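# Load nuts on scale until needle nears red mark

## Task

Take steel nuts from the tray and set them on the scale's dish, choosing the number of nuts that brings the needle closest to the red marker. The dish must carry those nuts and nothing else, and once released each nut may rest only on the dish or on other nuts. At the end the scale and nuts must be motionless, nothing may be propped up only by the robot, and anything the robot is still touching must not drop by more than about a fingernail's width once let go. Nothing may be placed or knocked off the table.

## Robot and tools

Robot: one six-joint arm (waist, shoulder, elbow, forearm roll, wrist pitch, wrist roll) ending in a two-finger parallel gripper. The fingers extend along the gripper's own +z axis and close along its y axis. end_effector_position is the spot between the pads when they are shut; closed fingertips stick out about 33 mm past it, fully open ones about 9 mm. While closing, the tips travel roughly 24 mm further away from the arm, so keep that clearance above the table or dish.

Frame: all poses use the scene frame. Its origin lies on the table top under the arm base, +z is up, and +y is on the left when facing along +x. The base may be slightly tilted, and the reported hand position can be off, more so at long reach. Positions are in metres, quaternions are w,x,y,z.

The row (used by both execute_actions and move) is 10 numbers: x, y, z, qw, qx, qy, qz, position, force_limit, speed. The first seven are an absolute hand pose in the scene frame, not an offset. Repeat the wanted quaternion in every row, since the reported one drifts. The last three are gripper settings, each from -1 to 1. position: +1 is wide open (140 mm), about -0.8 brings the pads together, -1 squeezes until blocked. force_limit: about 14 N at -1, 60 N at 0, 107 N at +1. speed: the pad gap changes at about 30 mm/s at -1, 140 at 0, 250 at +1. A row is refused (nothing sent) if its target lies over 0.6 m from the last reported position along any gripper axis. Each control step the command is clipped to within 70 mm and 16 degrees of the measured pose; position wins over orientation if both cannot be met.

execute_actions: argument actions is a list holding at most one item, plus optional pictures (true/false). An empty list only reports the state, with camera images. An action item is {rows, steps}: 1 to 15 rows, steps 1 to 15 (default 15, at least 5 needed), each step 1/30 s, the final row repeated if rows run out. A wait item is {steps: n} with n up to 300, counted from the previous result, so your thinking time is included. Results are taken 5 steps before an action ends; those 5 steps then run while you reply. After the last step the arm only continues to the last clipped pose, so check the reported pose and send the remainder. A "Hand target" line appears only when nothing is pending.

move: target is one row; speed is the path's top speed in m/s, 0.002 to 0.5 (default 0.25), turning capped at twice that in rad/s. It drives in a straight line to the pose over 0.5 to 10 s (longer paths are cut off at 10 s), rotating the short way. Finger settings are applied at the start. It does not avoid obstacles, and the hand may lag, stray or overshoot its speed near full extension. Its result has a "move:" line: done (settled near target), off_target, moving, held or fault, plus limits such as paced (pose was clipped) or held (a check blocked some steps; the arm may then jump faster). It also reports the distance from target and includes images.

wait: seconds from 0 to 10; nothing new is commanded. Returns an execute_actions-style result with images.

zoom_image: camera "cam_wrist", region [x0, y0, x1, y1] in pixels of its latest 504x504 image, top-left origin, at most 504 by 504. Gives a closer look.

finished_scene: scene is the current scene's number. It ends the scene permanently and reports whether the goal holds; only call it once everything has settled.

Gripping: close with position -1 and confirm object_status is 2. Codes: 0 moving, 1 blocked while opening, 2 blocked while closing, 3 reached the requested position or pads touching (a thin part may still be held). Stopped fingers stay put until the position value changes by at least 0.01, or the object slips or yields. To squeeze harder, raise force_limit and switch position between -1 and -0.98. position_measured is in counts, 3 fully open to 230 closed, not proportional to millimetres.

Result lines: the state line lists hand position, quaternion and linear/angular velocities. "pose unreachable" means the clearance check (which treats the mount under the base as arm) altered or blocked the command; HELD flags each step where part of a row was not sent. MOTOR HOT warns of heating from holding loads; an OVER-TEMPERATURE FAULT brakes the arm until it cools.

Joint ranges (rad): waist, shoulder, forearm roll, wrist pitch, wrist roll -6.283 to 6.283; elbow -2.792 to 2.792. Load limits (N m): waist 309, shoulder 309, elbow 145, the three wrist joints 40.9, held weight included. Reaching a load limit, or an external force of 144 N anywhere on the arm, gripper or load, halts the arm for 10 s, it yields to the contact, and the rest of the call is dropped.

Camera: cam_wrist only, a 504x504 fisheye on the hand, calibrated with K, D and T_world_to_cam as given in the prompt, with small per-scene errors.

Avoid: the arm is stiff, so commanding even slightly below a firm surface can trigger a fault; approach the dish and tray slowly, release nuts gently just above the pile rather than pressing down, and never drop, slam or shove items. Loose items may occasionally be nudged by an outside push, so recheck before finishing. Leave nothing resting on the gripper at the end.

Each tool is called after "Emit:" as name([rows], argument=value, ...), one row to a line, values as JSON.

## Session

Emit:
move(target=[0.7,0,0.55,0,1,0,0,1,0,0], speed=0.4)

Scene clock: 2.53 s of 7600.00 s.
end_effector_position=(+0.7003, +0.0012, +0.5513) position_measured=3 object_status=3 end_effector_quat_wxyz=(+0.001, +1.000, -0.000, +0.003) end_effector_velocity=(+0.001, -0.000, +0.000) end_effector_angular_velocity=(+0.001, +0.007, -0.000)
Joint positions: [-0.032  0.227  1.288 -0.001  1.621  1.525]
Joint velocities: [-0.001  0.005 -0.007  0.001  0.009 -0.   ]
Hand target: +0.700, +0.001, +0.551; +0.001, +1.000, -0.000, +0.002
Off the commanded pose: 0.002 m, 0 deg.
move: done; limits=paced
camera_calibration (this result's frames):
cam_wrist: T_world_to_cam=[[-0.0360477, -0.999298, -0.0101872, 0.0339782], [-0.921129, 0.0292709, 0.388155, 0.442153], [-0.387584, 0.0233758, -0.921538, 0.978582], [0, 0, 0, 1]] pos_world=[0.787788, -0.00186294, 0.730523]

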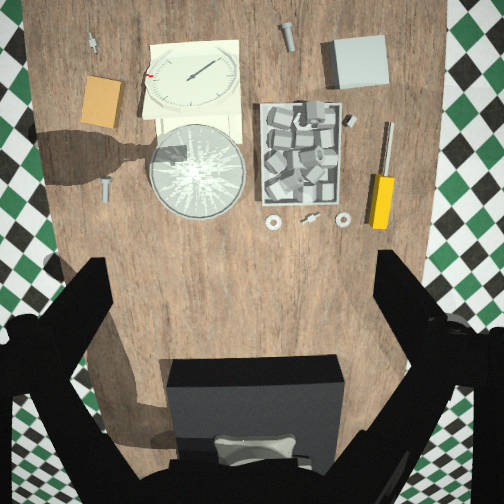

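Similar layout.

Emit:
move(target=[0.64,-0.085,0.17,0,1,0,0,-0.2,-0.3,1], speed=0.4)

Emit:
zoom_image(camera="cam_wrist", region=[120,10,400,290])

Scene clock: 4.33 s of 7600.00 s.
end_effector_position=(+0.6406, -0.0852, +0.1701) position_measured=154 object_status=3 end_effector_quat_wxyz=(+0.000, +1.000, -0.000, +0.000) end_effector_velocity=(-0.000, -0.000, -0.001) end_effector_angular_velocity=(-0.000, -0.000, -0.000)
Joint positions: [-0.17   0.323  1.888 -0.001  0.93   1.387]
Joint velocities: [-0.001  0.001  0.001 -0.    -0.002 -0.   ]
Hand target: +0.641, -0.085, +0.170; +0.000, +1.000, -0.000, +0.000
Off the commanded pose: 0.001 m, 0 deg.
Kept back: nothing.
move: done
camera_calibration (this result's frames):
cam_wrist: T_world_to_cam=[[-0.0357974, -0.999304, -0.0105293, -0.0585272], [-0.919061, 0.0287814, 0.393064, 0.535507], [-0.392487, 0.0237477, -0.919451, 0.608927], [0, 0, 0, 1]] pos_world=[0.729064, -0.0883597, 0.348774]

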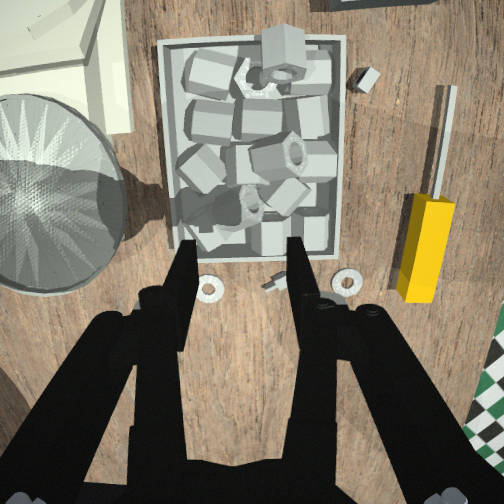

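Region (120, 10, 400, 290) of cam_wrist's 504x504 image, scaled by 1.800, with more detail than that image has.

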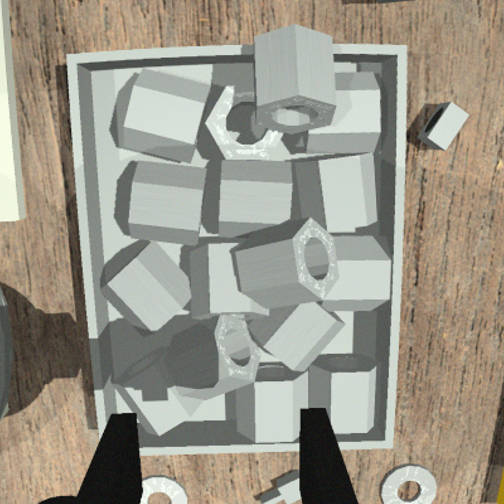

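Emit:
move(target=[0.752,-0.117,0.105,0,1,0,0,-0.2,-0.3,1])

Scene clock: 5.60 s of 7600.00 s.
end_effector_position=(+0.7521, -0.1168, +0.1052) position_measured=154 object_status=3 end_effector_quat_wxyz=(+0.000, +1.000, -0.000, +0.000) end_effector_velocity=(+0.002, -0.000, -0.000) end_effector_angular_velocity=(+0.001, -0.002, -0.001)
Joint positions: [-0.184  0.54   1.691 -0.     0.911  1.371]
Joint velocities: [-0.     0.002 -0.003  0.002 -0.001 -0.   ]
Hand target: +0.752, -0.117, +0.105; +0.000, +1.000, -0.000, +0.000
Off the commanded pose: 0.000 m, 0 deg.
Kept back: nothing.
move: done
camera_calibration (this result's frames):
cam_wrist: T_world_to_cam=[[-0.0351918, -0.999319, -0.0110757, -0.0871932], [-0.919066, 0.0280087, 0.393108, 0.664237], [-0.39253, 0.0240134, -0.919426, 0.59387], [0, 0, 0, 1]] pos_world=[0.840521, -0.119999, 0.283937]

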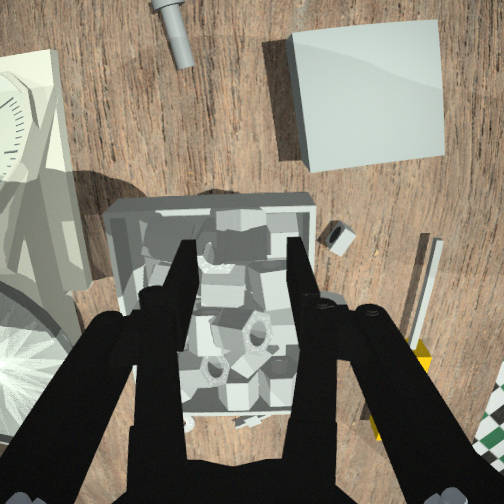

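Emit:
move(target=[0.752,-0.117,0.07,0,1,0,0,-0.2,-0.3,1], speed=0.04)

Emit:
move(target=[0.752,-0.117,0.07,0,1,0,0,-1,-0.3,-0.3])

Emit:
move(target=[0.745,-0.11,0.17,0,1,0,0,-1,-0.3,-0.3], speed=0.15)

Emit:
move(target=[0.69,0.115,0.15,0,1,0,0,-1,-0.3,-0.3])

Emit:
move(target=[0.69,0.115,0.125,0,1,0,0,-1,-0.3,-0.3], speed=0.04)

Scene clock: 7.00 s of 7600.00 s.
end_effector_position=(+0.7520, -0.1170, +0.0701) position_measured=154 object_status=3 end_effector_quat_wxyz=(+0.000, +1.000, -0.000, +0.000) end_effector_velocity=(+0.000, +0.000, -0.000) end_effector_angular_velocity=(+0.001, -0.002, -0.002)
Joint positions: [-0.184  0.576  1.709 -0.     0.857  1.371]
Joint velocities: [-0.     0.     0.001  0.001 -0.003  0.001]
Hand target: +0.752, -0.117, +0.070; +0.000, +1.000, -0.000, -0.000
Off the commanded pose: 0.000 m, 0 deg.
Kept back: nothing.
move: done
camera_calibration (this result's frames):
cam_wrist: T_world_to_cam=[[-0.0352257, -0.999318, -0.0111036, -0.0877554], [-0.919048, 0.0280279, 0.393147, 0.678004], [-0.392568, 0.0240537, -0.919409, 0.561594], [0, 0, 0, 1]] pos_world=[0.840491, -0.120207, 0.248805]

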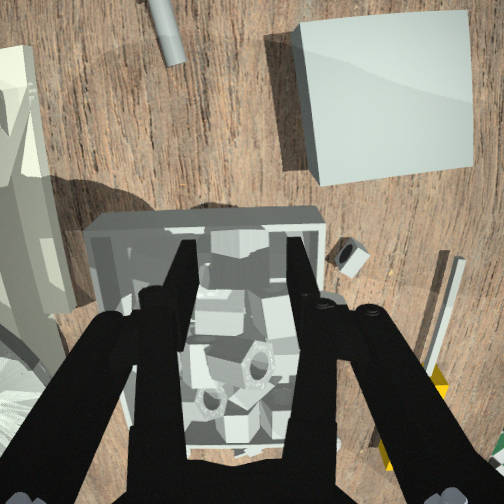

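Scene clock: 7.70 s of 7600.00 s.
end_effector_position=(+0.7520, -0.1170, +0.0700) position_measured=189 object_status=2 end_effector_quat_wxyz=(+0.000, +1.000, +0.000, +0.000) end_effector_velocity=(-0.000, +0.000, -0.001) end_effector_angular_velocity=(+0.000, +0.001, -0.000)
Joint positions: [-0.184  0.576  1.709 -0.     0.857  1.371]
Joint velocities: [ 0.     0.001  0.     0.    -0.001  0.   ]
Hand target: +0.752, -0.117, +0.070; +0.000, +1.000, -0.000, -0.000
Off the commanded pose: 0.000 m, 0 deg.
Kept back: nothing.
move: done
camera_calibration (this result's frames):
cam_wrist: T_world_to_cam=[[-0.0351851, -0.999319, -0.0111348, -0.0877676], [-0.919052, 0.0279784, 0.393143, 0.677997], [-0.392563, 0.0240662, -0.91941, 0.561483], [0, 0, 0, 1]] pos_world=[0.840444, -0.12019, 0.248706]

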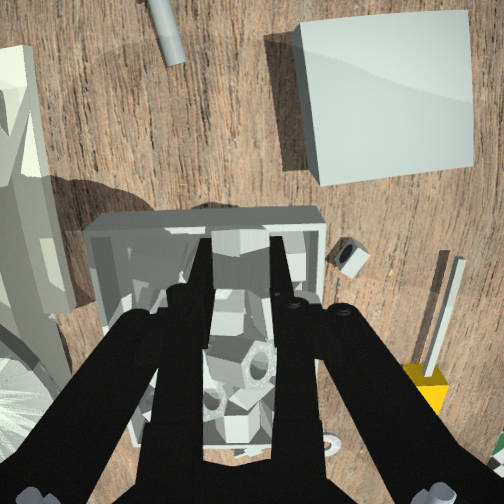

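Scene clock: 8.77 s of 7600.00 s.
end_effector_position=(+0.7449, -0.1099, +0.1698) position_measured=189 object_status=2 end_effector_quat_wxyz=(-0.000, +1.000, +0.000, -0.000) end_effector_velocity=(-0.000, +0.000, +0.000) end_effector_angular_velocity=(+0.000, +0.001, -0.000)
Joint positions: [-0.177  0.469  1.667  0.     1.005  1.378]
Joint velocities: [ 0.     0.    -0.001 -0.     0.002  0.001]
Hand target: +0.745, -0.110, +0.170; -0.000, +1.000, +0.000, +0.000
Off the commanded pose: 0.000 m, 0 deg.
Kept back: nothing.
move: done
camera_calibration (this result's frames):
cam_wrist: T_world_to_cam=[[-0.0351073, -0.99932, -0.0112955, -0.079891], [-0.919047, 0.0278432, 0.393164, 0.631973], [-0.392582, 0.024184, -0.919399, 0.650316], [0, 0, 0, 1]] pos_world=[0.83331, -0.11316, 0.348528]

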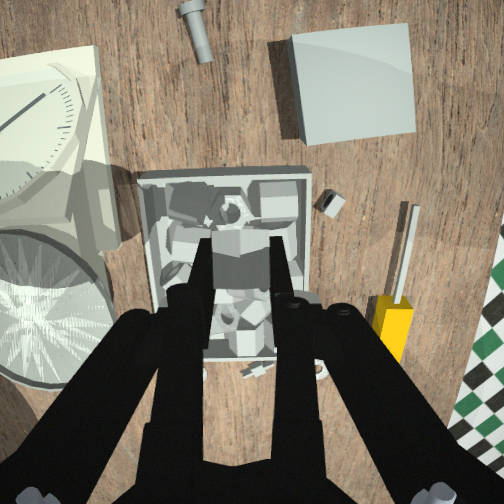

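Scene clock: 10.17 s of 7600.00 s.
end_effector_position=(+0.6896, +0.1149, +0.1500) position_measured=189 object_status=2 end_effector_quat_wxyz=(-0.000, +1.000, -0.000, -0.000) end_effector_velocity=(-0.000, +0.001, -0.001) end_effector_angular_velocity=(-0.001, +0.000, +0.001)
Joint positions: [0.131 0.415 1.796 0.001 0.931 1.686]
Joint velocities: [ 0.002  0.002  0.    -0.001 -0.002  0.002]
Hand target: +0.690, +0.115, +0.150; -0.000, +1.000, -0.000, -0.000
Off the commanded pose: 0.000 m, 0 deg.
Kept back: nothing.
move: done
camera_calibration (this result's frames):
cam_wrist: T_world_to_cam=[[-0.0353013, -0.999304, -0.0120247, 0.142896], [-0.918994, 0.0277318, 0.393294, 0.582676], [-0.392687, 0.0249344, -0.919334, 0.604919], [0, 0, 0, 1]] pos_world=[0.778064, 0.111555, 0.328678]

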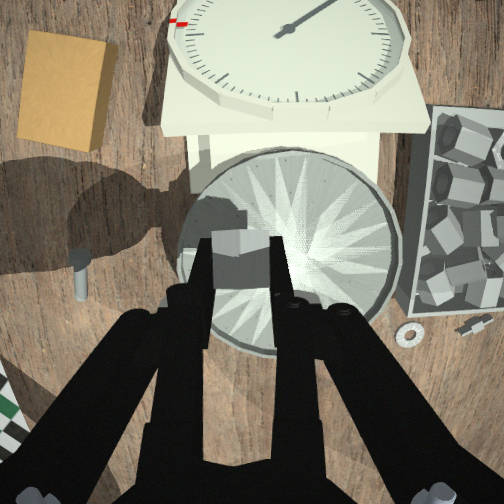

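Scene clock: 11.10 s of 7600.00 s.
end_effector_position=(+0.6900, +0.1150, +0.1251) position_measured=189 object_status=2 end_effector_quat_wxyz=(+0.000, +1.000, -0.000, +0.000) end_effector_velocity=(+0.000, -0.000, -0.002) end_effector_angular_velocity=(-0.001, -0.000, +0.001)
Joint positions: [ 0.131  0.44   1.811 -0.     0.89   1.687]
Joint velocities: [ 0.     0.003  0.001 -0.001 -0.004 -0.   ]
Hand target: +0.690, +0.115, +0.125; +0.000, +1.000, -0.000, +0.000
Off the commanded pose: 0.000 m, 0 deg.
Kept back: nothing.
move: done
camera_calibration (this result's frames):
cam_wrist: T_world_to_cam=[[-0.0352176, -0.999318, -0.0111232, 0.142527], [-0.919051, 0.0280129, 0.393141, 0.592891], [-0.392561, 0.0240683, -0.919411, 0.582226], [0, 0, 0, 1]] pos_world=[0.778476, 0.111808, 0.3038]

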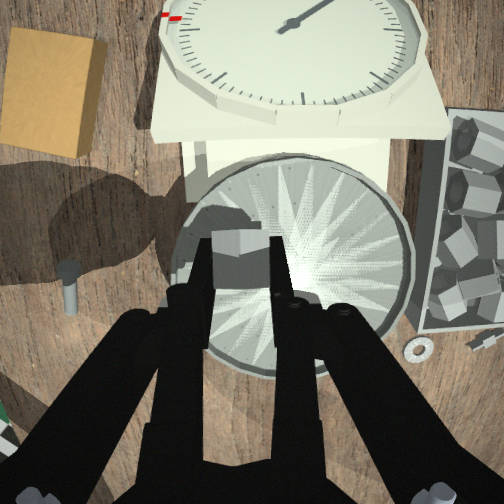

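Emit:
move(target=[0.69,0.112,0.118,0,1,0,0,-1,-0.3,-0.3], speed=0.02)

Emit:
move(target=[0.69,0.112,0.113,0,1,0,0,-1,-0.3,-0.3], speed=0.02)

Emit:
move(target=[0.69,0.112,0.108,0,1,0,0,-1,-0.3,-0.3], speed=0.02)

Scene clock: 12.03 s of 7600.00 s.
end_effector_position=(+0.6900, +0.1120, +0.1181) position_measured=189 object_status=2 end_effector_quat_wxyz=(+0.000, +1.000, +0.000, +0.000) end_effector_velocity=(-0.000, -0.001, -0.001) end_effector_angular_velocity=(-0.001, +0.001, +0.001)
Joint positions: [ 0.127  0.447  1.817 -0.     0.878  1.683]
Joint velocities: [-0.001  0.001  0.001 -0.001 -0.001 -0.001]
Hand target: +0.690, +0.112, +0.118; +0.000, +1.000, -0.000, +0.000
Off the commanded pose: 0.000 m, 0 deg.
Kept back: nothing.
move: done
camera_calibration (this result's frames):
cam_wrist: T_world_to_cam=[[-0.0351852, -0.999319, -0.0111097, 0.139462], [-0.919051, 0.0279883, 0.393144, 0.595719], [-0.392566, 0.0240433, -0.91941, 0.575846], [0, 0, 0, 1]] pos_world=[0.77846, 0.108848, 0.296784]

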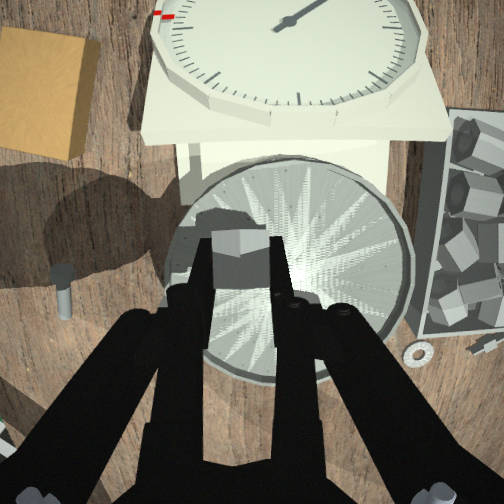

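Scene clock: 12.73 s of 7600.00 s.
end_effector_position=(+0.6900, +0.1120, +0.1131) position_measured=189 object_status=2 end_effector_quat_wxyz=(+0.000, +1.000, +0.000, +0.000) end_effector_velocity=(+0.001, -0.000, -0.001) end_effector_angular_velocity=(-0.000, -0.001, -0.000)
Joint positions: [ 0.127  0.453  1.82  -0.     0.869  1.682]
Joint velocities: [-0.     0.001  0.    -0.001 -0.003  0.001]
Hand target: +0.690, +0.112, +0.113; +0.000, +1.000, -0.000, +0.000
Off the commanded pose: 0.000 m, 0 deg.
Kept back: nothing.
move: done
camera_calibration (this result's frames):
cam_wrist: T_world_to_cam=[[-0.0351738, -0.999319, -0.0111104, 0.139357], [-0.91905, 0.0279775, 0.393147, 0.597688], [-0.392569, 0.0240395, -0.919408, 0.571226], [0, 0, 0, 1]] pos_world=[0.778452, 0.108808, 0.29176]

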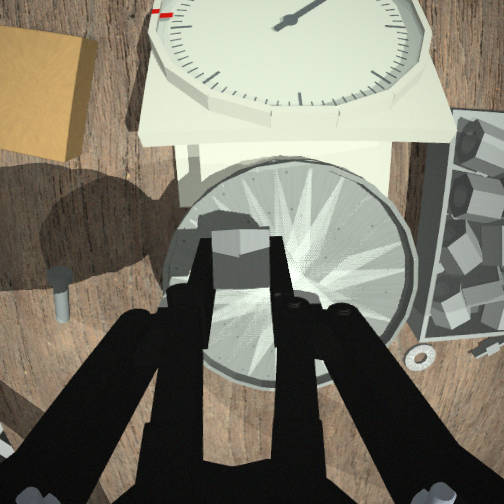

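Scene clock: 13.43 s of 7600.00 s.
end_effector_position=(+0.6900, +0.1120, +0.1081) position_measured=189 object_status=2 end_effector_quat_wxyz=(+0.000, +1.000, +0.000, +0.000) end_effector_velocity=(-0.001, -0.000, -0.001) end_effector_angular_velocity=(-0.000, +0.002, +0.000)
Joint positions: [ 0.127  0.458  1.823 -0.     0.861  1.682]
Joint velocities: [-0.     0.001  0.     0.     0.001 -0.   ]
Hand target: +0.690, +0.112, +0.108; +0.000, +1.000, -0.000, +0.000
Off the commanded pose: 0.000 m, 0 deg.
Kept back: nothing.
move: done
camera_calibration (this result's frames):
cam_wrist: T_world_to_cam=[[-0.0351746, -0.999319, -0.0111117, 0.139301], [-0.919052, 0.0279779, 0.393143, 0.599656], [-0.392564, 0.0240408, -0.91941, 0.56663], [0, 0, 0, 1]] pos_world=[0.778453, 0.108807, 0.286763]

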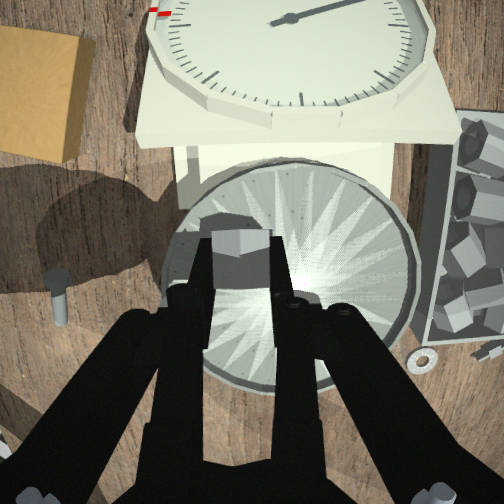

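Emit:
move(target=[0.69,0.112,0.108,0,1,0,0,-0.33,-0.3,-0.6])

Emit:
move(target=[0.69,0.112,0.16,0,1,0,0,-0.33,-0.3,-0.3], speed=0.15)

Emit:
move(target=[0.677,-0.114,0.105,0,0.7071,-0.7071,0,-0.2,-0.3,-0.3], speed=0.4)

Scene clock: 14.37 s of 7600.00 s.
end_effector_position=(+0.6900, +0.1120, +0.1080) position_measured=171 object_status=3 end_effector_quat_wxyz=(+0.000, +1.000, +0.000, +0.000) end_effector_velocity=(+0.000, +0.000, +0.000) end_effector_angular_velocity=(+0.000, -0.001, -0.000)
Joint positions: [ 0.127  0.458  1.823 -0.     0.861  1.682]
Joint velocities: [ 0.    -0.001  0.    -0.    -0.001  0.   ]
Hand target: +0.690, +0.112, +0.108; +0.000, +1.000, -0.000, +0.000
Off the commanded pose: 0.000 m, 0 deg.
Kept back: nothing.
move: done
camera_calibration (this result's frames):
cam_wrist: T_world_to_cam=[[-0.035166, -0.99932, -0.0111108, 0.139292], [-0.919049, 0.0279701, 0.393149, 0.599672], [-0.39257, 0.0240369, -0.919408, 0.566569], [0, 0, 0, 1]] pos_world=[0.778445, 0.108806, 0.286695]

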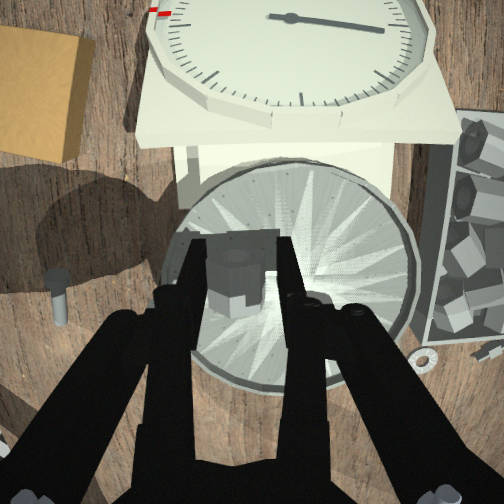

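Scene clock: 15.20 s of 7600.00 s.
end_effector_position=(+0.6899, +0.1120, +0.1599) position_measured=171 object_status=3 end_effector_quat_wxyz=(-0.000, +1.000, +0.000, -0.000) end_effector_velocity=(+0.000, -0.000, +0.001) end_effector_angular_velocity=(-0.000, -0.000, +0.000)
Joint positions: [ 0.127  0.405  1.789 -0.     0.948  1.682]
Joint velocities: [ 0.    -0.001 -0.001 -0.001  0.002  0.   ]
Hand target: +0.690, +0.112, +0.160; -0.000, +1.000, +0.000, -0.000
Off the commanded pose: 0.000 m, 0 deg.
Kept back: nothing.
move: done
camera_calibration (this result's frames):
cam_wrist: T_world_to_cam=[[-0.0351194, -0.999321, -0.0111662, 0.139848], [-0.919039, 0.0279048, 0.393178, 0.579197], [-0.392599, 0.0240703, -0.919395, 0.614261], [0, 0, 0, 1]] pos_world=[0.778374, 0.108805, 0.338582]

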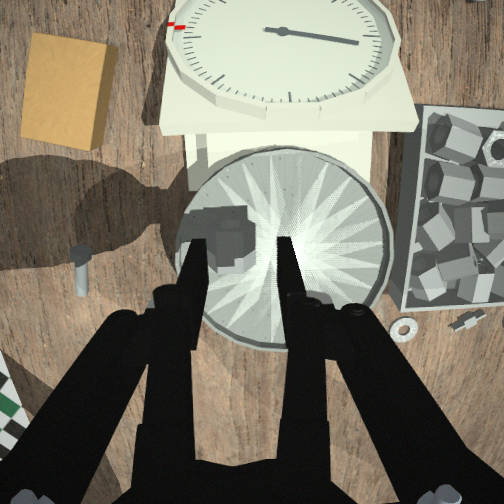

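Scene clock: 17.63 s of 7600.00 s.
end_effector_position=(+0.6775, -0.1141, +0.1050) position_measured=154 object_status=3 end_effector_quat_wxyz=(+0.000, +0.707, -0.707, +0.000) end_effector_velocity=(-0.000, -0.001, -0.000) end_effector_angular_velocity=(-0.002, +0.001, -0.008)
Joint positions: [-0.201  0.446  1.849 -0.001  0.846  2.925]
Joint velocities: [-0.001  0.001 -0.    -0.002  0.     0.008]
Hand target: +0.678, -0.114, +0.105; +0.000, +0.707, -0.707, +0.000
Off the commanded pose: 0.001 m, 0 deg.
Kept back: nothing.
move: done
camera_calibration (this result's frames):
cam_wrist: T_world_to_cam=[[-0.999335, 0.0346267, -0.0113991, 0.684136], [0.0273821, 0.919413, 0.39234, 0.0562826], [0.0240659, 0.391767, -0.91975, 0.324087], [0, 0, 0, 1]] pos_world=[0.674341, -0.202403, 0.283795]

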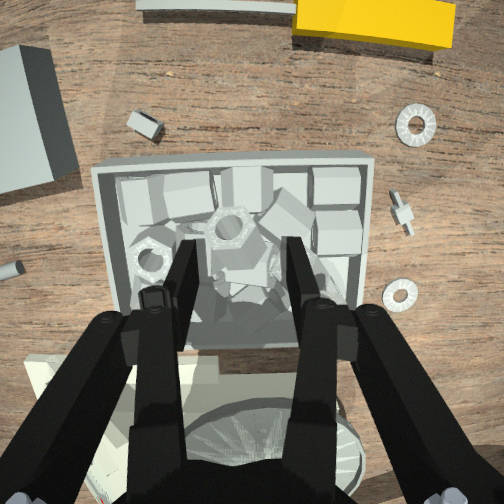

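Emit:
move(target=[0.682,-0.117,0.07,0,0.7071,-0.7071,0,-0.2,-0.3,-0.3], speed=0.04)

Emit:
move(target=[0.682,-0.117,0.07,0,0.7071,-0.7071,0,-1,-0.3,-0.3])

Emit:
move(target=[0.682,-0.11,0.17,0,0.7071,-0.7071,0,-1,-0.3,-0.3], speed=0.15)

Emit:
move(target=[0.68,0.05,0.15,0,1,0,0,-1,-0.3,-0.3], speed=0.4)

Emit:
move(target=[0.68,0.05,0.125,0,1,0,0,-1,-0.3,-0.3], speed=0.04)

Emit:
move(target=[0.68,0.05,0.12,0,1,0,0,-1,-0.3,-0.3], speed=0.02)

Scene clock: 19.10 s of 7600.00 s.
end_effector_position=(+0.6820, -0.1170, +0.0701) position_measured=154 object_status=3 end_effector_quat_wxyz=(+0.000, +0.707, -0.707, +0.000) end_effector_velocity=(+0.000, -0.001, +0.000) end_effector_angular_velocity=(-0.002, -0.001, +0.001)
Joint positions: [-0.204  0.492  1.857 -0.     0.792  2.922]
Joint velocities: [-0.    -0.     0.    -0.002 -0.001  0.001]
Hand target: +0.682, -0.117, +0.070; +0.000, +0.707, -0.707, +0.000
Off the commanded pose: 0.000 m, 0 deg.
Kept back: nothing.
move: done
camera_calibration (this result's frames):
cam_wrist: T_world_to_cam=[[-0.999317, 0.035225, -0.0111413, 0.688391], [0.0280135, 0.919066, 0.393107, 0.0719888], [0.0240868, 0.392527, -0.919425, 0.293054], [0, 0, 0, 1]] pos_world=[0.678846, -0.205443, 0.248811]

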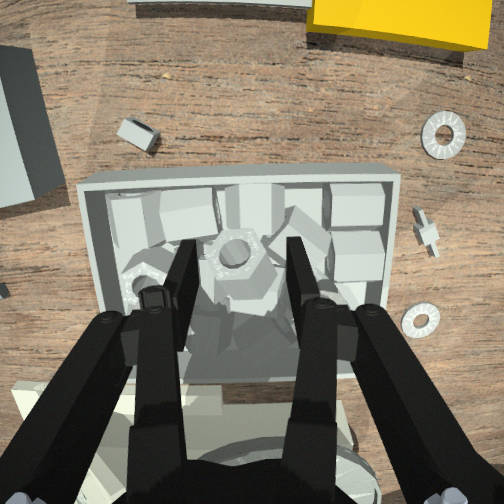

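Scene clock: 19.80 s of 7600.00 s.
end_effector_position=(+0.6820, -0.1170, +0.0700) position_measured=183 object_status=2 end_effector_quat_wxyz=(-0.000, +0.707, -0.707, +0.000) end_effector_velocity=(-0.000, +0.000, -0.000) end_effector_angular_velocity=(+0.000, +0.001, -0.001)
Joint positions: [-0.204  0.492  1.857 -0.     0.792  2.922]
Joint velocities: [-0.     0.     0.     0.     0.001  0.   ]
Hand target: +0.682, -0.117, +0.070; +0.000, +0.707, -0.707, +0.000
Off the commanded pose: 0.000 m, 0 deg.
Kept back: nothing.
move: done
camera_calibration (this result's frames):
cam_wrist: T_world_to_cam=[[-0.999318, 0.0351871, -0.0111542, 0.688352], [0.0279726, 0.91905, 0.393147, 0.0720462], [0.0240849, 0.392567, -0.919408, 0.292967], [0, 0, 0, 1]] pos_world=[0.678812, -0.205444, 0.248709]

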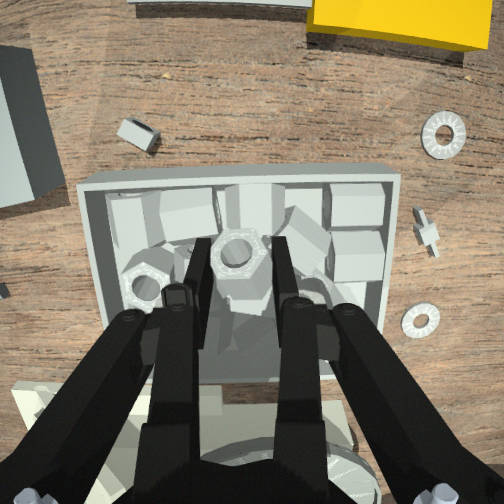

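Scene clock: 20.87 s of 7600.00 s.
end_effector_position=(+0.6819, -0.1099, +0.1698) position_measured=183 object_status=2 end_effector_quat_wxyz=(-0.000, +0.707, -0.707, -0.000) end_effector_velocity=(+0.001, +0.000, +0.002) end_effector_angular_velocity=(-0.001, -0.002, +0.001)
Joint positions: [-0.194  0.384  1.799  0.     0.959  2.932]
Joint velocities: [ 0.    -0.002 -0.002 -0.001  0.002 -0.001]
Hand target: +0.682, -0.110, +0.170; -0.000, +0.707, -0.707, -0.000
Off the commanded pose: 0.000 m, 0 deg.
Kept back: nothing.
move: done
camera_calibration (this result's frames):
cam_wrist: T_world_to_cam=[[-0.999321, 0.0351104, -0.0111341, 0.689063], [0.0279052, 0.918976, 0.393326, 0.0263056], [0.0240417, 0.392748, -0.919332, 0.382014], [0, 0, 0, 1]] pos_world=[0.678677, -0.198403, 0.348523]

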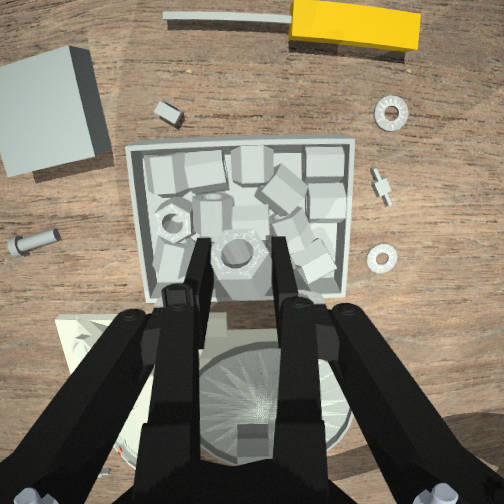

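Scene clock: 23.33 s of 7600.00 s.
end_effector_position=(+0.6797, +0.0501, +0.1500) position_measured=183 object_status=2 end_effector_quat_wxyz=(-0.000, +1.000, -0.000, -0.000) end_effector_velocity=(+0.000, +0.001, -0.000) end_effector_angular_velocity=(+0.001, -0.000, +0.005)
Joint positions: [0.038 0.391 1.832 0.001 0.918 1.593]
Joint velocities: [ 0.     0.    -0.     0.001 -0.    -0.006]
Hand target: +0.680, +0.050, +0.150; -0.000, +1.000, -0.000, -0.000
Off the commanded pose: 0.000 m, 0 deg.
Kept back: nothing.
move: done
camera_calibration (this result's frames):
cam_wrist: T_world_to_cam=[[-0.0356242, -0.999297, -0.0117052, 0.0779056], [-0.91899, 0.0281547, 0.393275, 0.57536], [-0.392669, 0.0247671, -0.919346, 0.602647], [0, 0, 0, 1]] pos_world=[0.768166, 0.0467259, 0.328678]

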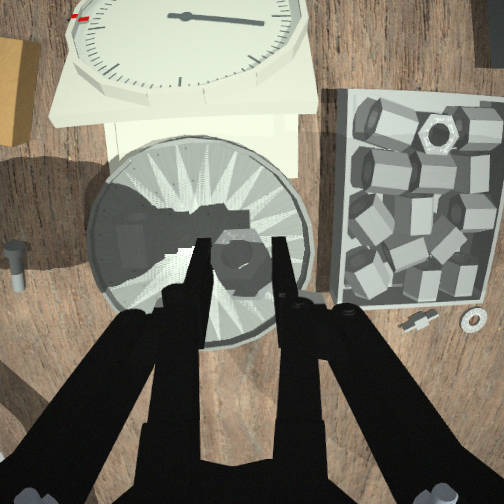

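Scene clock: 24.27 s of 7600.00 s.
end_effector_position=(+0.6800, +0.0500, +0.1251) position_measured=183 object_status=2 end_effector_quat_wxyz=(+0.000, +1.000, -0.000, +0.000) end_effector_velocity=(+0.000, +0.000, -0.000) end_effector_angular_velocity=(+0.000, -0.001, -0.000)
Joint positions: [ 0.038  0.418  1.848 -0.     0.876  1.594]
Joint velocities: [ 0.     0.     0.001  0.    -0.002  0.   ]
Hand target: +0.680, +0.050, +0.125; +0.000, +1.000, -0.000, -0.000
Off the commanded pose: 0.000 m, 0 deg.
Kept back: nothing.
move: done
camera_calibration (this result's frames):
cam_wrist: T_world_to_cam=[[-0.0352197, -0.999318, -0.011119, 0.0772167], [-0.919051, 0.0280164, 0.393143, 0.585521], [-0.392563, 0.0240653, -0.91941, 0.579866], [0, 0, 0, 1]] pos_world=[0.768477, 0.0468052, 0.3038]

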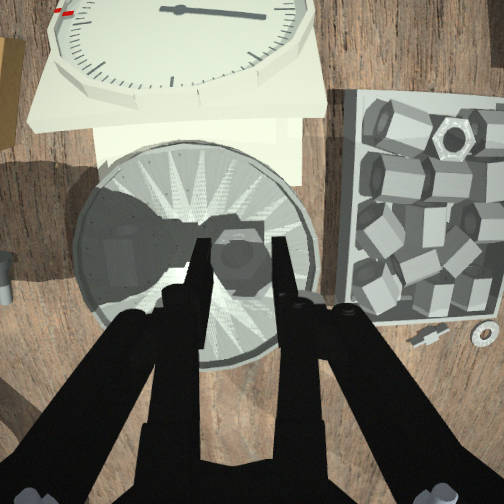

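Scene clock: 24.97 s of 7600.00 s.
end_effector_position=(+0.6800, +0.0500, +0.1201) position_measured=183 object_status=2 end_effector_quat_wxyz=(+0.000, +1.000, -0.000, +0.000) end_effector_velocity=(+0.000, +0.000, -0.001) end_effector_angular_velocity=(+0.000, -0.001, -0.000)
Joint positions: [ 0.038  0.423  1.851 -0.     0.868  1.594]
Joint velocities: [ 0.     0.001  0.001  0.    -0.003  0.   ]
Hand target: +0.680, +0.050, +0.120; +0.000, +1.000, -0.000, -0.000
Off the commanded pose: 0.000 m, 0 deg.
Kept back: nothing.
move: done
camera_calibration (this result's frames):
cam_wrist: T_world_to_cam=[[-0.0352167, -0.999318, -0.0111183, 0.0771584], [-0.919048, 0.0280138, 0.39315, 0.587475], [-0.39257, 0.0240637, -0.919407, 0.575226], [0, 0, 0, 1]] pos_world=[0.768452, 0.0468063, 0.298759]

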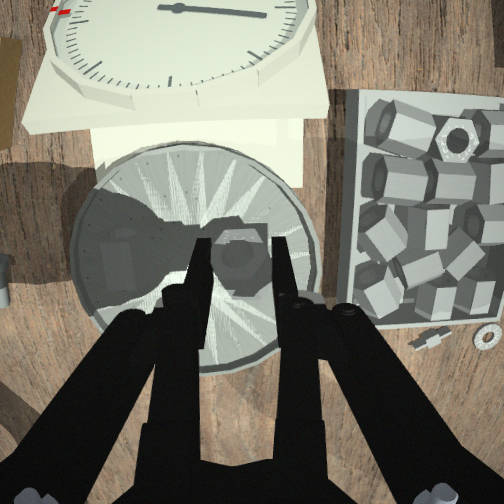

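Emit:
move(target=[0.685,0.05,0.115,0,1,0,0,-1,-0.3,-0.3], speed=0.02)

Emit:
move(target=[0.685,0.05,0.111,0,1,0,0,-1,-0.3,-0.3], speed=0.02)

Scene clock: 25.90 s of 7600.00 s.
end_effector_position=(+0.6849, +0.0501, +0.1151) position_measured=183 object_status=2 end_effector_quat_wxyz=(+0.000, +1.000, +0.000, +0.000) end_effector_velocity=(+0.001, -0.001, -0.002) end_effector_angular_velocity=(+0.000, +0.001, -0.002)
Joint positions: [ 0.038  0.435  1.844 -0.     0.863  1.594]
Joint velocities: [-0.001  0.003 -0.001  0.    -0.001  0.001]
Hand target: +0.685, +0.050, +0.115; +0.000, +1.000, -0.000, +0.000
Off the commanded pose: 0.000 m, 0 deg.
Kept back: nothing.
move: done
camera_calibration (this result's frames):
cam_wrist: T_world_to_cam=[[-0.0350632, -0.999323, -0.0111195, 0.0772571], [-0.919054, 0.0278723, 0.393145, 0.593981], [-0.392569, 0.0240043, -0.919409, 0.572576], [0, 0, 0, 1]] pos_world=[0.773385, 0.0469049, 0.29377]

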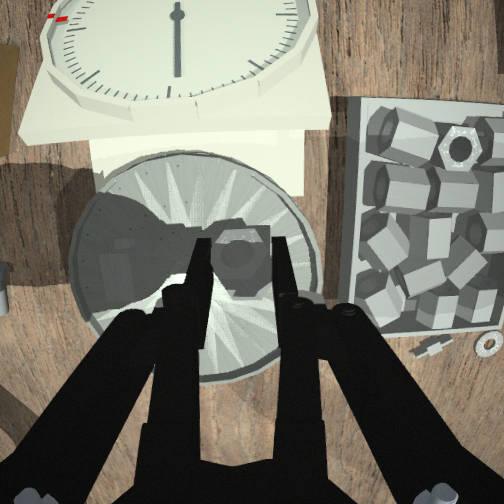

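Scene clock: 26.60 s of 7600.00 s.
end_effector_position=(+0.6850, +0.0500, +0.1111) position_measured=183 object_status=2 end_effector_quat_wxyz=(+0.000, +1.000, +0.000, +0.000) end_effector_velocity=(-0.001, +0.000, -0.001) end_effector_angular_velocity=(+0.000, +0.001, +0.001)
Joint positions: [ 0.038  0.439  1.846 -0.     0.856  1.594]
Joint velocities: [ 0.     0.002  0.001  0.    -0.001 -0.001]
Hand target: +0.685, +0.050, +0.111; +0.000, +1.000, -0.000, -0.000
Off the commanded pose: 0.000 m, 0 deg.
Kept back: nothing.
move: done
camera_calibration (this result's frames):
cam_wrist: T_world_to_cam=[[-0.0351773, -0.999319, -0.0111209, 0.0772082], [-0.919059, 0.0279771, 0.393126, 0.595624], [-0.392547, 0.0240499, -0.919417, 0.568905], [0, 0, 0, 1]] pos_world=[0.773452, 0.0468097, 0.289764]

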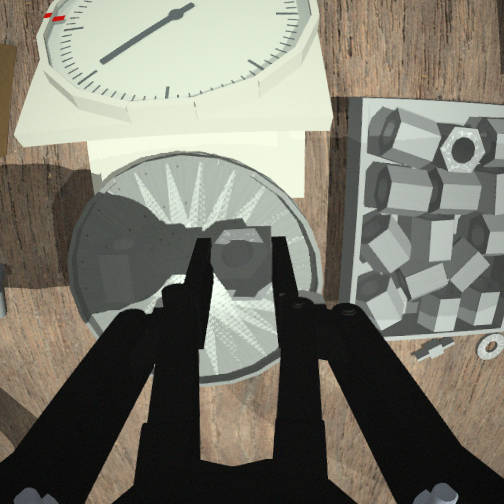

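Emit:
move(target=[0.685,0.05,0.112,0,1,0,0,-0.3,-0.3,-0.6], speed=0.02)

Emit:
move(target=[0.685,0.05,0.16,0,1,0,0,-0.3,-0.3,-0.3], speed=0.15)

Emit:
move(target=[0.62,-0.09,0.14,0,1,0,0,-0.3,-0.3,-0.3])

Emit:
zoom_image(camera="cam_wrist", region=[110,0,390,280])

Scene clock: 27.57 s of 7600.00 s.
end_effector_position=(+0.6850, +0.0500, +0.1120) position_measured=167 object_status=3 end_effector_quat_wxyz=(+0.000, +1.000, +0.000, -0.000) end_effector_velocity=(-0.001, +0.000, +0.000) end_effector_angular_velocity=(+0.001, +0.002, -0.002)
Joint positions: [ 0.038  0.438  1.846 -0.     0.858  1.594]
Joint velocities: [-0.    -0.     0.     0.001  0.002  0.001]
Hand target: +0.685, +0.050, +0.112; -0.000, +1.000, +0.000, +0.000
Off the commanded pose: 0.000 m, 0 deg.
Kept back: nothing.
move: done
camera_calibration (this result's frames):
cam_wrist: T_world_to_cam=[[-0.0351817, -0.999319, -0.0111183, 0.0772097], [-0.919041, 0.0279811, 0.393167, 0.595233], [-0.392588, 0.0240505, -0.9194, 0.569765], [0, 0, 0, 1]] pos_world=[0.773443, 0.0467987, 0.290674]

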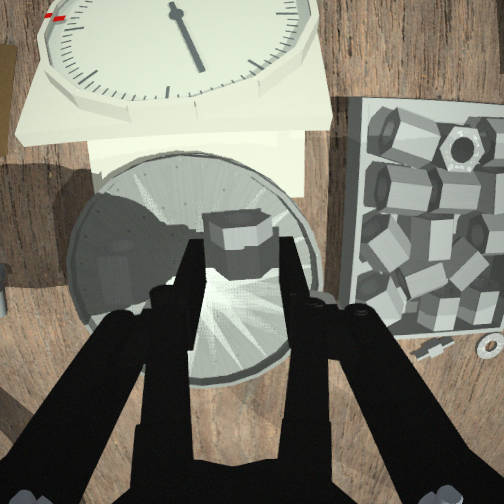

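Scene clock: 28.40 s of 7600.00 s.
end_effector_position=(+0.6849, +0.0500, +0.1599) position_measured=167 object_status=3 end_effector_quat_wxyz=(+0.000, +1.000, +0.000, -0.000) end_effector_velocity=(-0.000, +0.000, +0.001) end_effector_angular_velocity=(+0.001, +0.001, -0.001)
Joint positions: [ 0.038  0.388  1.814 -0.     0.939  1.593]
Joint velocities: [-0.    -0.    -0.001  0.001  0.002  0.   ]
Hand target: +0.685, +0.050, +0.160; -0.000, +1.000, +0.000, -0.000
Off the commanded pose: 0.000 m, 0 deg.
Kept back: nothing.
move: done
camera_calibration (this result's frames):
cam_wrist: T_world_to_cam=[[-0.0350907, -0.999322, -0.0111116, 0.0776695], [-0.919043, 0.0279001, 0.393169, 0.576338], [-0.392593, 0.0240086, -0.919399, 0.613803], [0, 0, 0, 1]] pos_world=[0.773379, 0.0468004, 0.338595]

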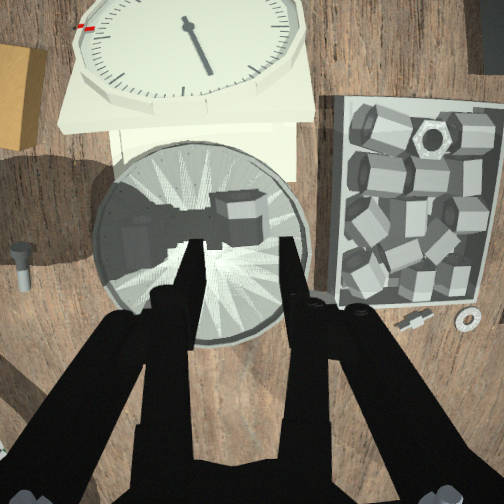

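Scene clock: 29.50 s of 7600.00 s.
end_effector_position=(+0.6203, -0.0901, +0.1399) position_measured=167 object_status=3 end_effector_quat_wxyz=(+0.000, +1.000, -0.000, +0.000) end_effector_velocity=(-0.001, -0.001, -0.001) end_effector_angular_velocity=(+0.000, +0.002, +0.001)
Joint positions: [-0.184  0.329  1.948 -0.001  0.864  1.373]
Joint velocities: [-0.002  0.001  0.    -0.     0.    -0.003]
Hand target: +0.620, -0.090, +0.140; +0.000, +1.000, -0.000, +0.000
Off the commanded pose: 0.000 m, 0 deg.
Kept back: nothing.
move: done
camera_calibration (this result's frames):
cam_wrist: T_world_to_cam=[[-0.0351982, -0.999326, -0.0104115, -0.0648481], [-0.919086, 0.0282771, 0.393042, 0.528812], [-0.392483, 0.0234034, -0.919462, 0.573337], [0, 0, 0, 1]] pos_world=[0.708766, -0.0931757, 0.318641]

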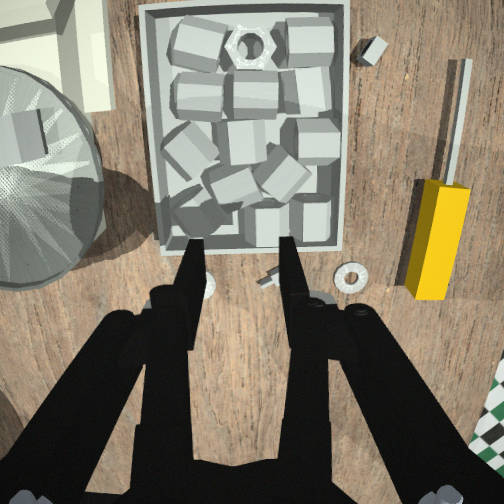

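Region (110, 0, 390, 280) of cam_wrist's 504x504 image, scaled by 1.800, with more detail than that image has.

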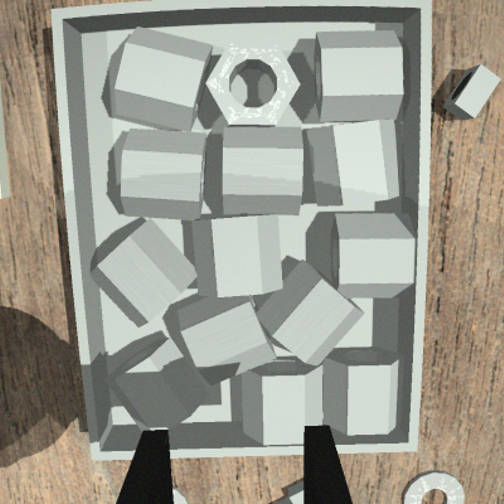

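Emit:
move(target=[0.666,-0.051,0.07,0,0.9367,0.3502,0,-0.36,-0.3,-0.3], speed=0.2)

Scene clock: 32.10 s of 7600.00 s.
end_effector_position=(+0.6660, -0.0509, +0.0701) position_measured=174 object_status=3 end_effector_quat_wxyz=(-0.000, +0.937, +0.350, +0.000) end_effector_velocity=(+0.001, +0.001, -0.000) end_effector_angular_velocity=(+0.002, -0.001, +0.004)
Joint positions: [-0.113  0.464  1.906  0.     0.772  0.728]
Joint velocities: [ 0.     0.    -0.     0.003 -0.001 -0.006]
Hand target: +0.666, -0.051, +0.070; -0.000, +0.937, +0.350, +0.000
Off the commanded pose: 0.000 m, 0 deg.
Kept back: nothing.
move: done
camera_calibration (this result's frames):
cam_wrist: T_world_to_cam=[[0.628648, -0.777609, -0.0112216, -0.455584], [-0.712266, -0.581496, 0.393116, 0.428292], [-0.312215, -0.239139, -0.919421, 0.459311], [0, 0, 0, 1]] pos_world=[0.734864, 0.00462271, 0.24882]

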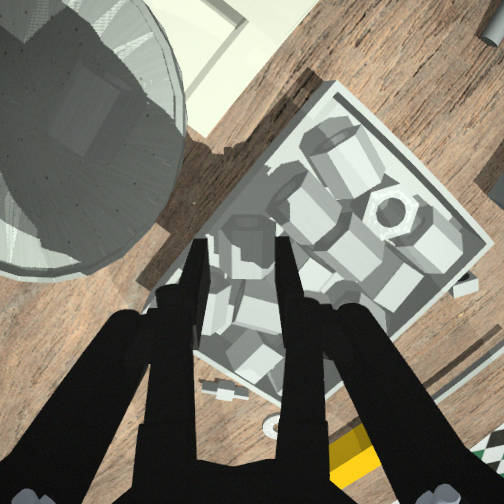

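Emit:
zoom_image(camera="cam_wrist", region=[140,170,340,330])

Region (140, 170, 340, 330) of cam_wrist's 504x504 image, scaled by 2.520, with more detail than that image has; it fills the top 403 rows of this view, and the rest is white.

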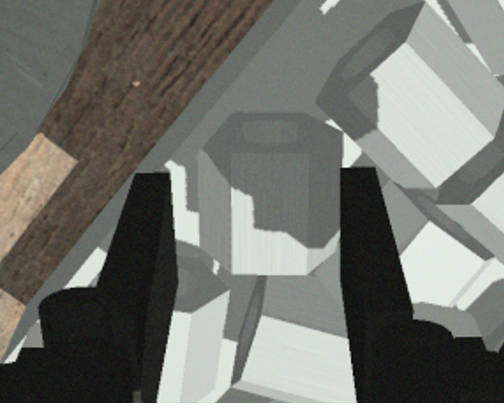

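Emit:
move(target=[0.682,-0.097,0.07,0,1,0,0,-0.28,-0.3,-0.3], speed=0.2)

Emit:
zoom_image(camera="cam_wrist", region=[140,150,360,330])

Scene clock: 34.90 s of 7600.00 s.
end_effector_position=(+0.6821, -0.0970, +0.0700) position_measured=164 object_status=3 end_effector_quat_wxyz=(+0.000, +1.000, +0.000, +0.000) end_effector_velocity=(+0.000, -0.000, +0.000) end_effector_angular_velocity=(-0.001, +0.001, -0.004)
Joint positions: [-0.176  0.489  1.863 -0.     0.79   1.379]
Joint velocities: [-0.     0.    -0.001 -0.001  0.001  0.005]
Hand target: +0.682, -0.097, +0.070; +0.000, +1.000, +0.000, +0.000
Off the commanded pose: 0.000 m, 0 deg.
Kept back: nothing.
move: done
camera_calibration (this result's frames):
cam_wrist: T_world_to_cam=[[-0.0347472, -0.999335, -0.0110208, -0.0705288], [-0.919073, 0.027621, 0.393119, 0.613145], [-0.392554, 0.0237887, -0.919421, 0.533539], [0, 0, 0, 1]] pos_world=[0.770517, -0.10011, 0.248731]

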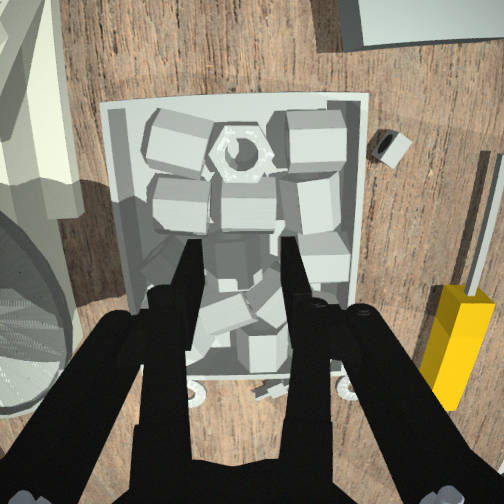

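Region (140, 150, 360, 330) of cam_wrist's 504x504 image, scaled by 2.291, with more detail than that image has; it fills the top 412 rows of this view, and the rest is white.

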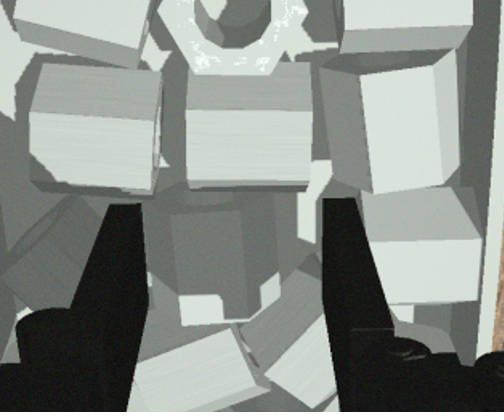

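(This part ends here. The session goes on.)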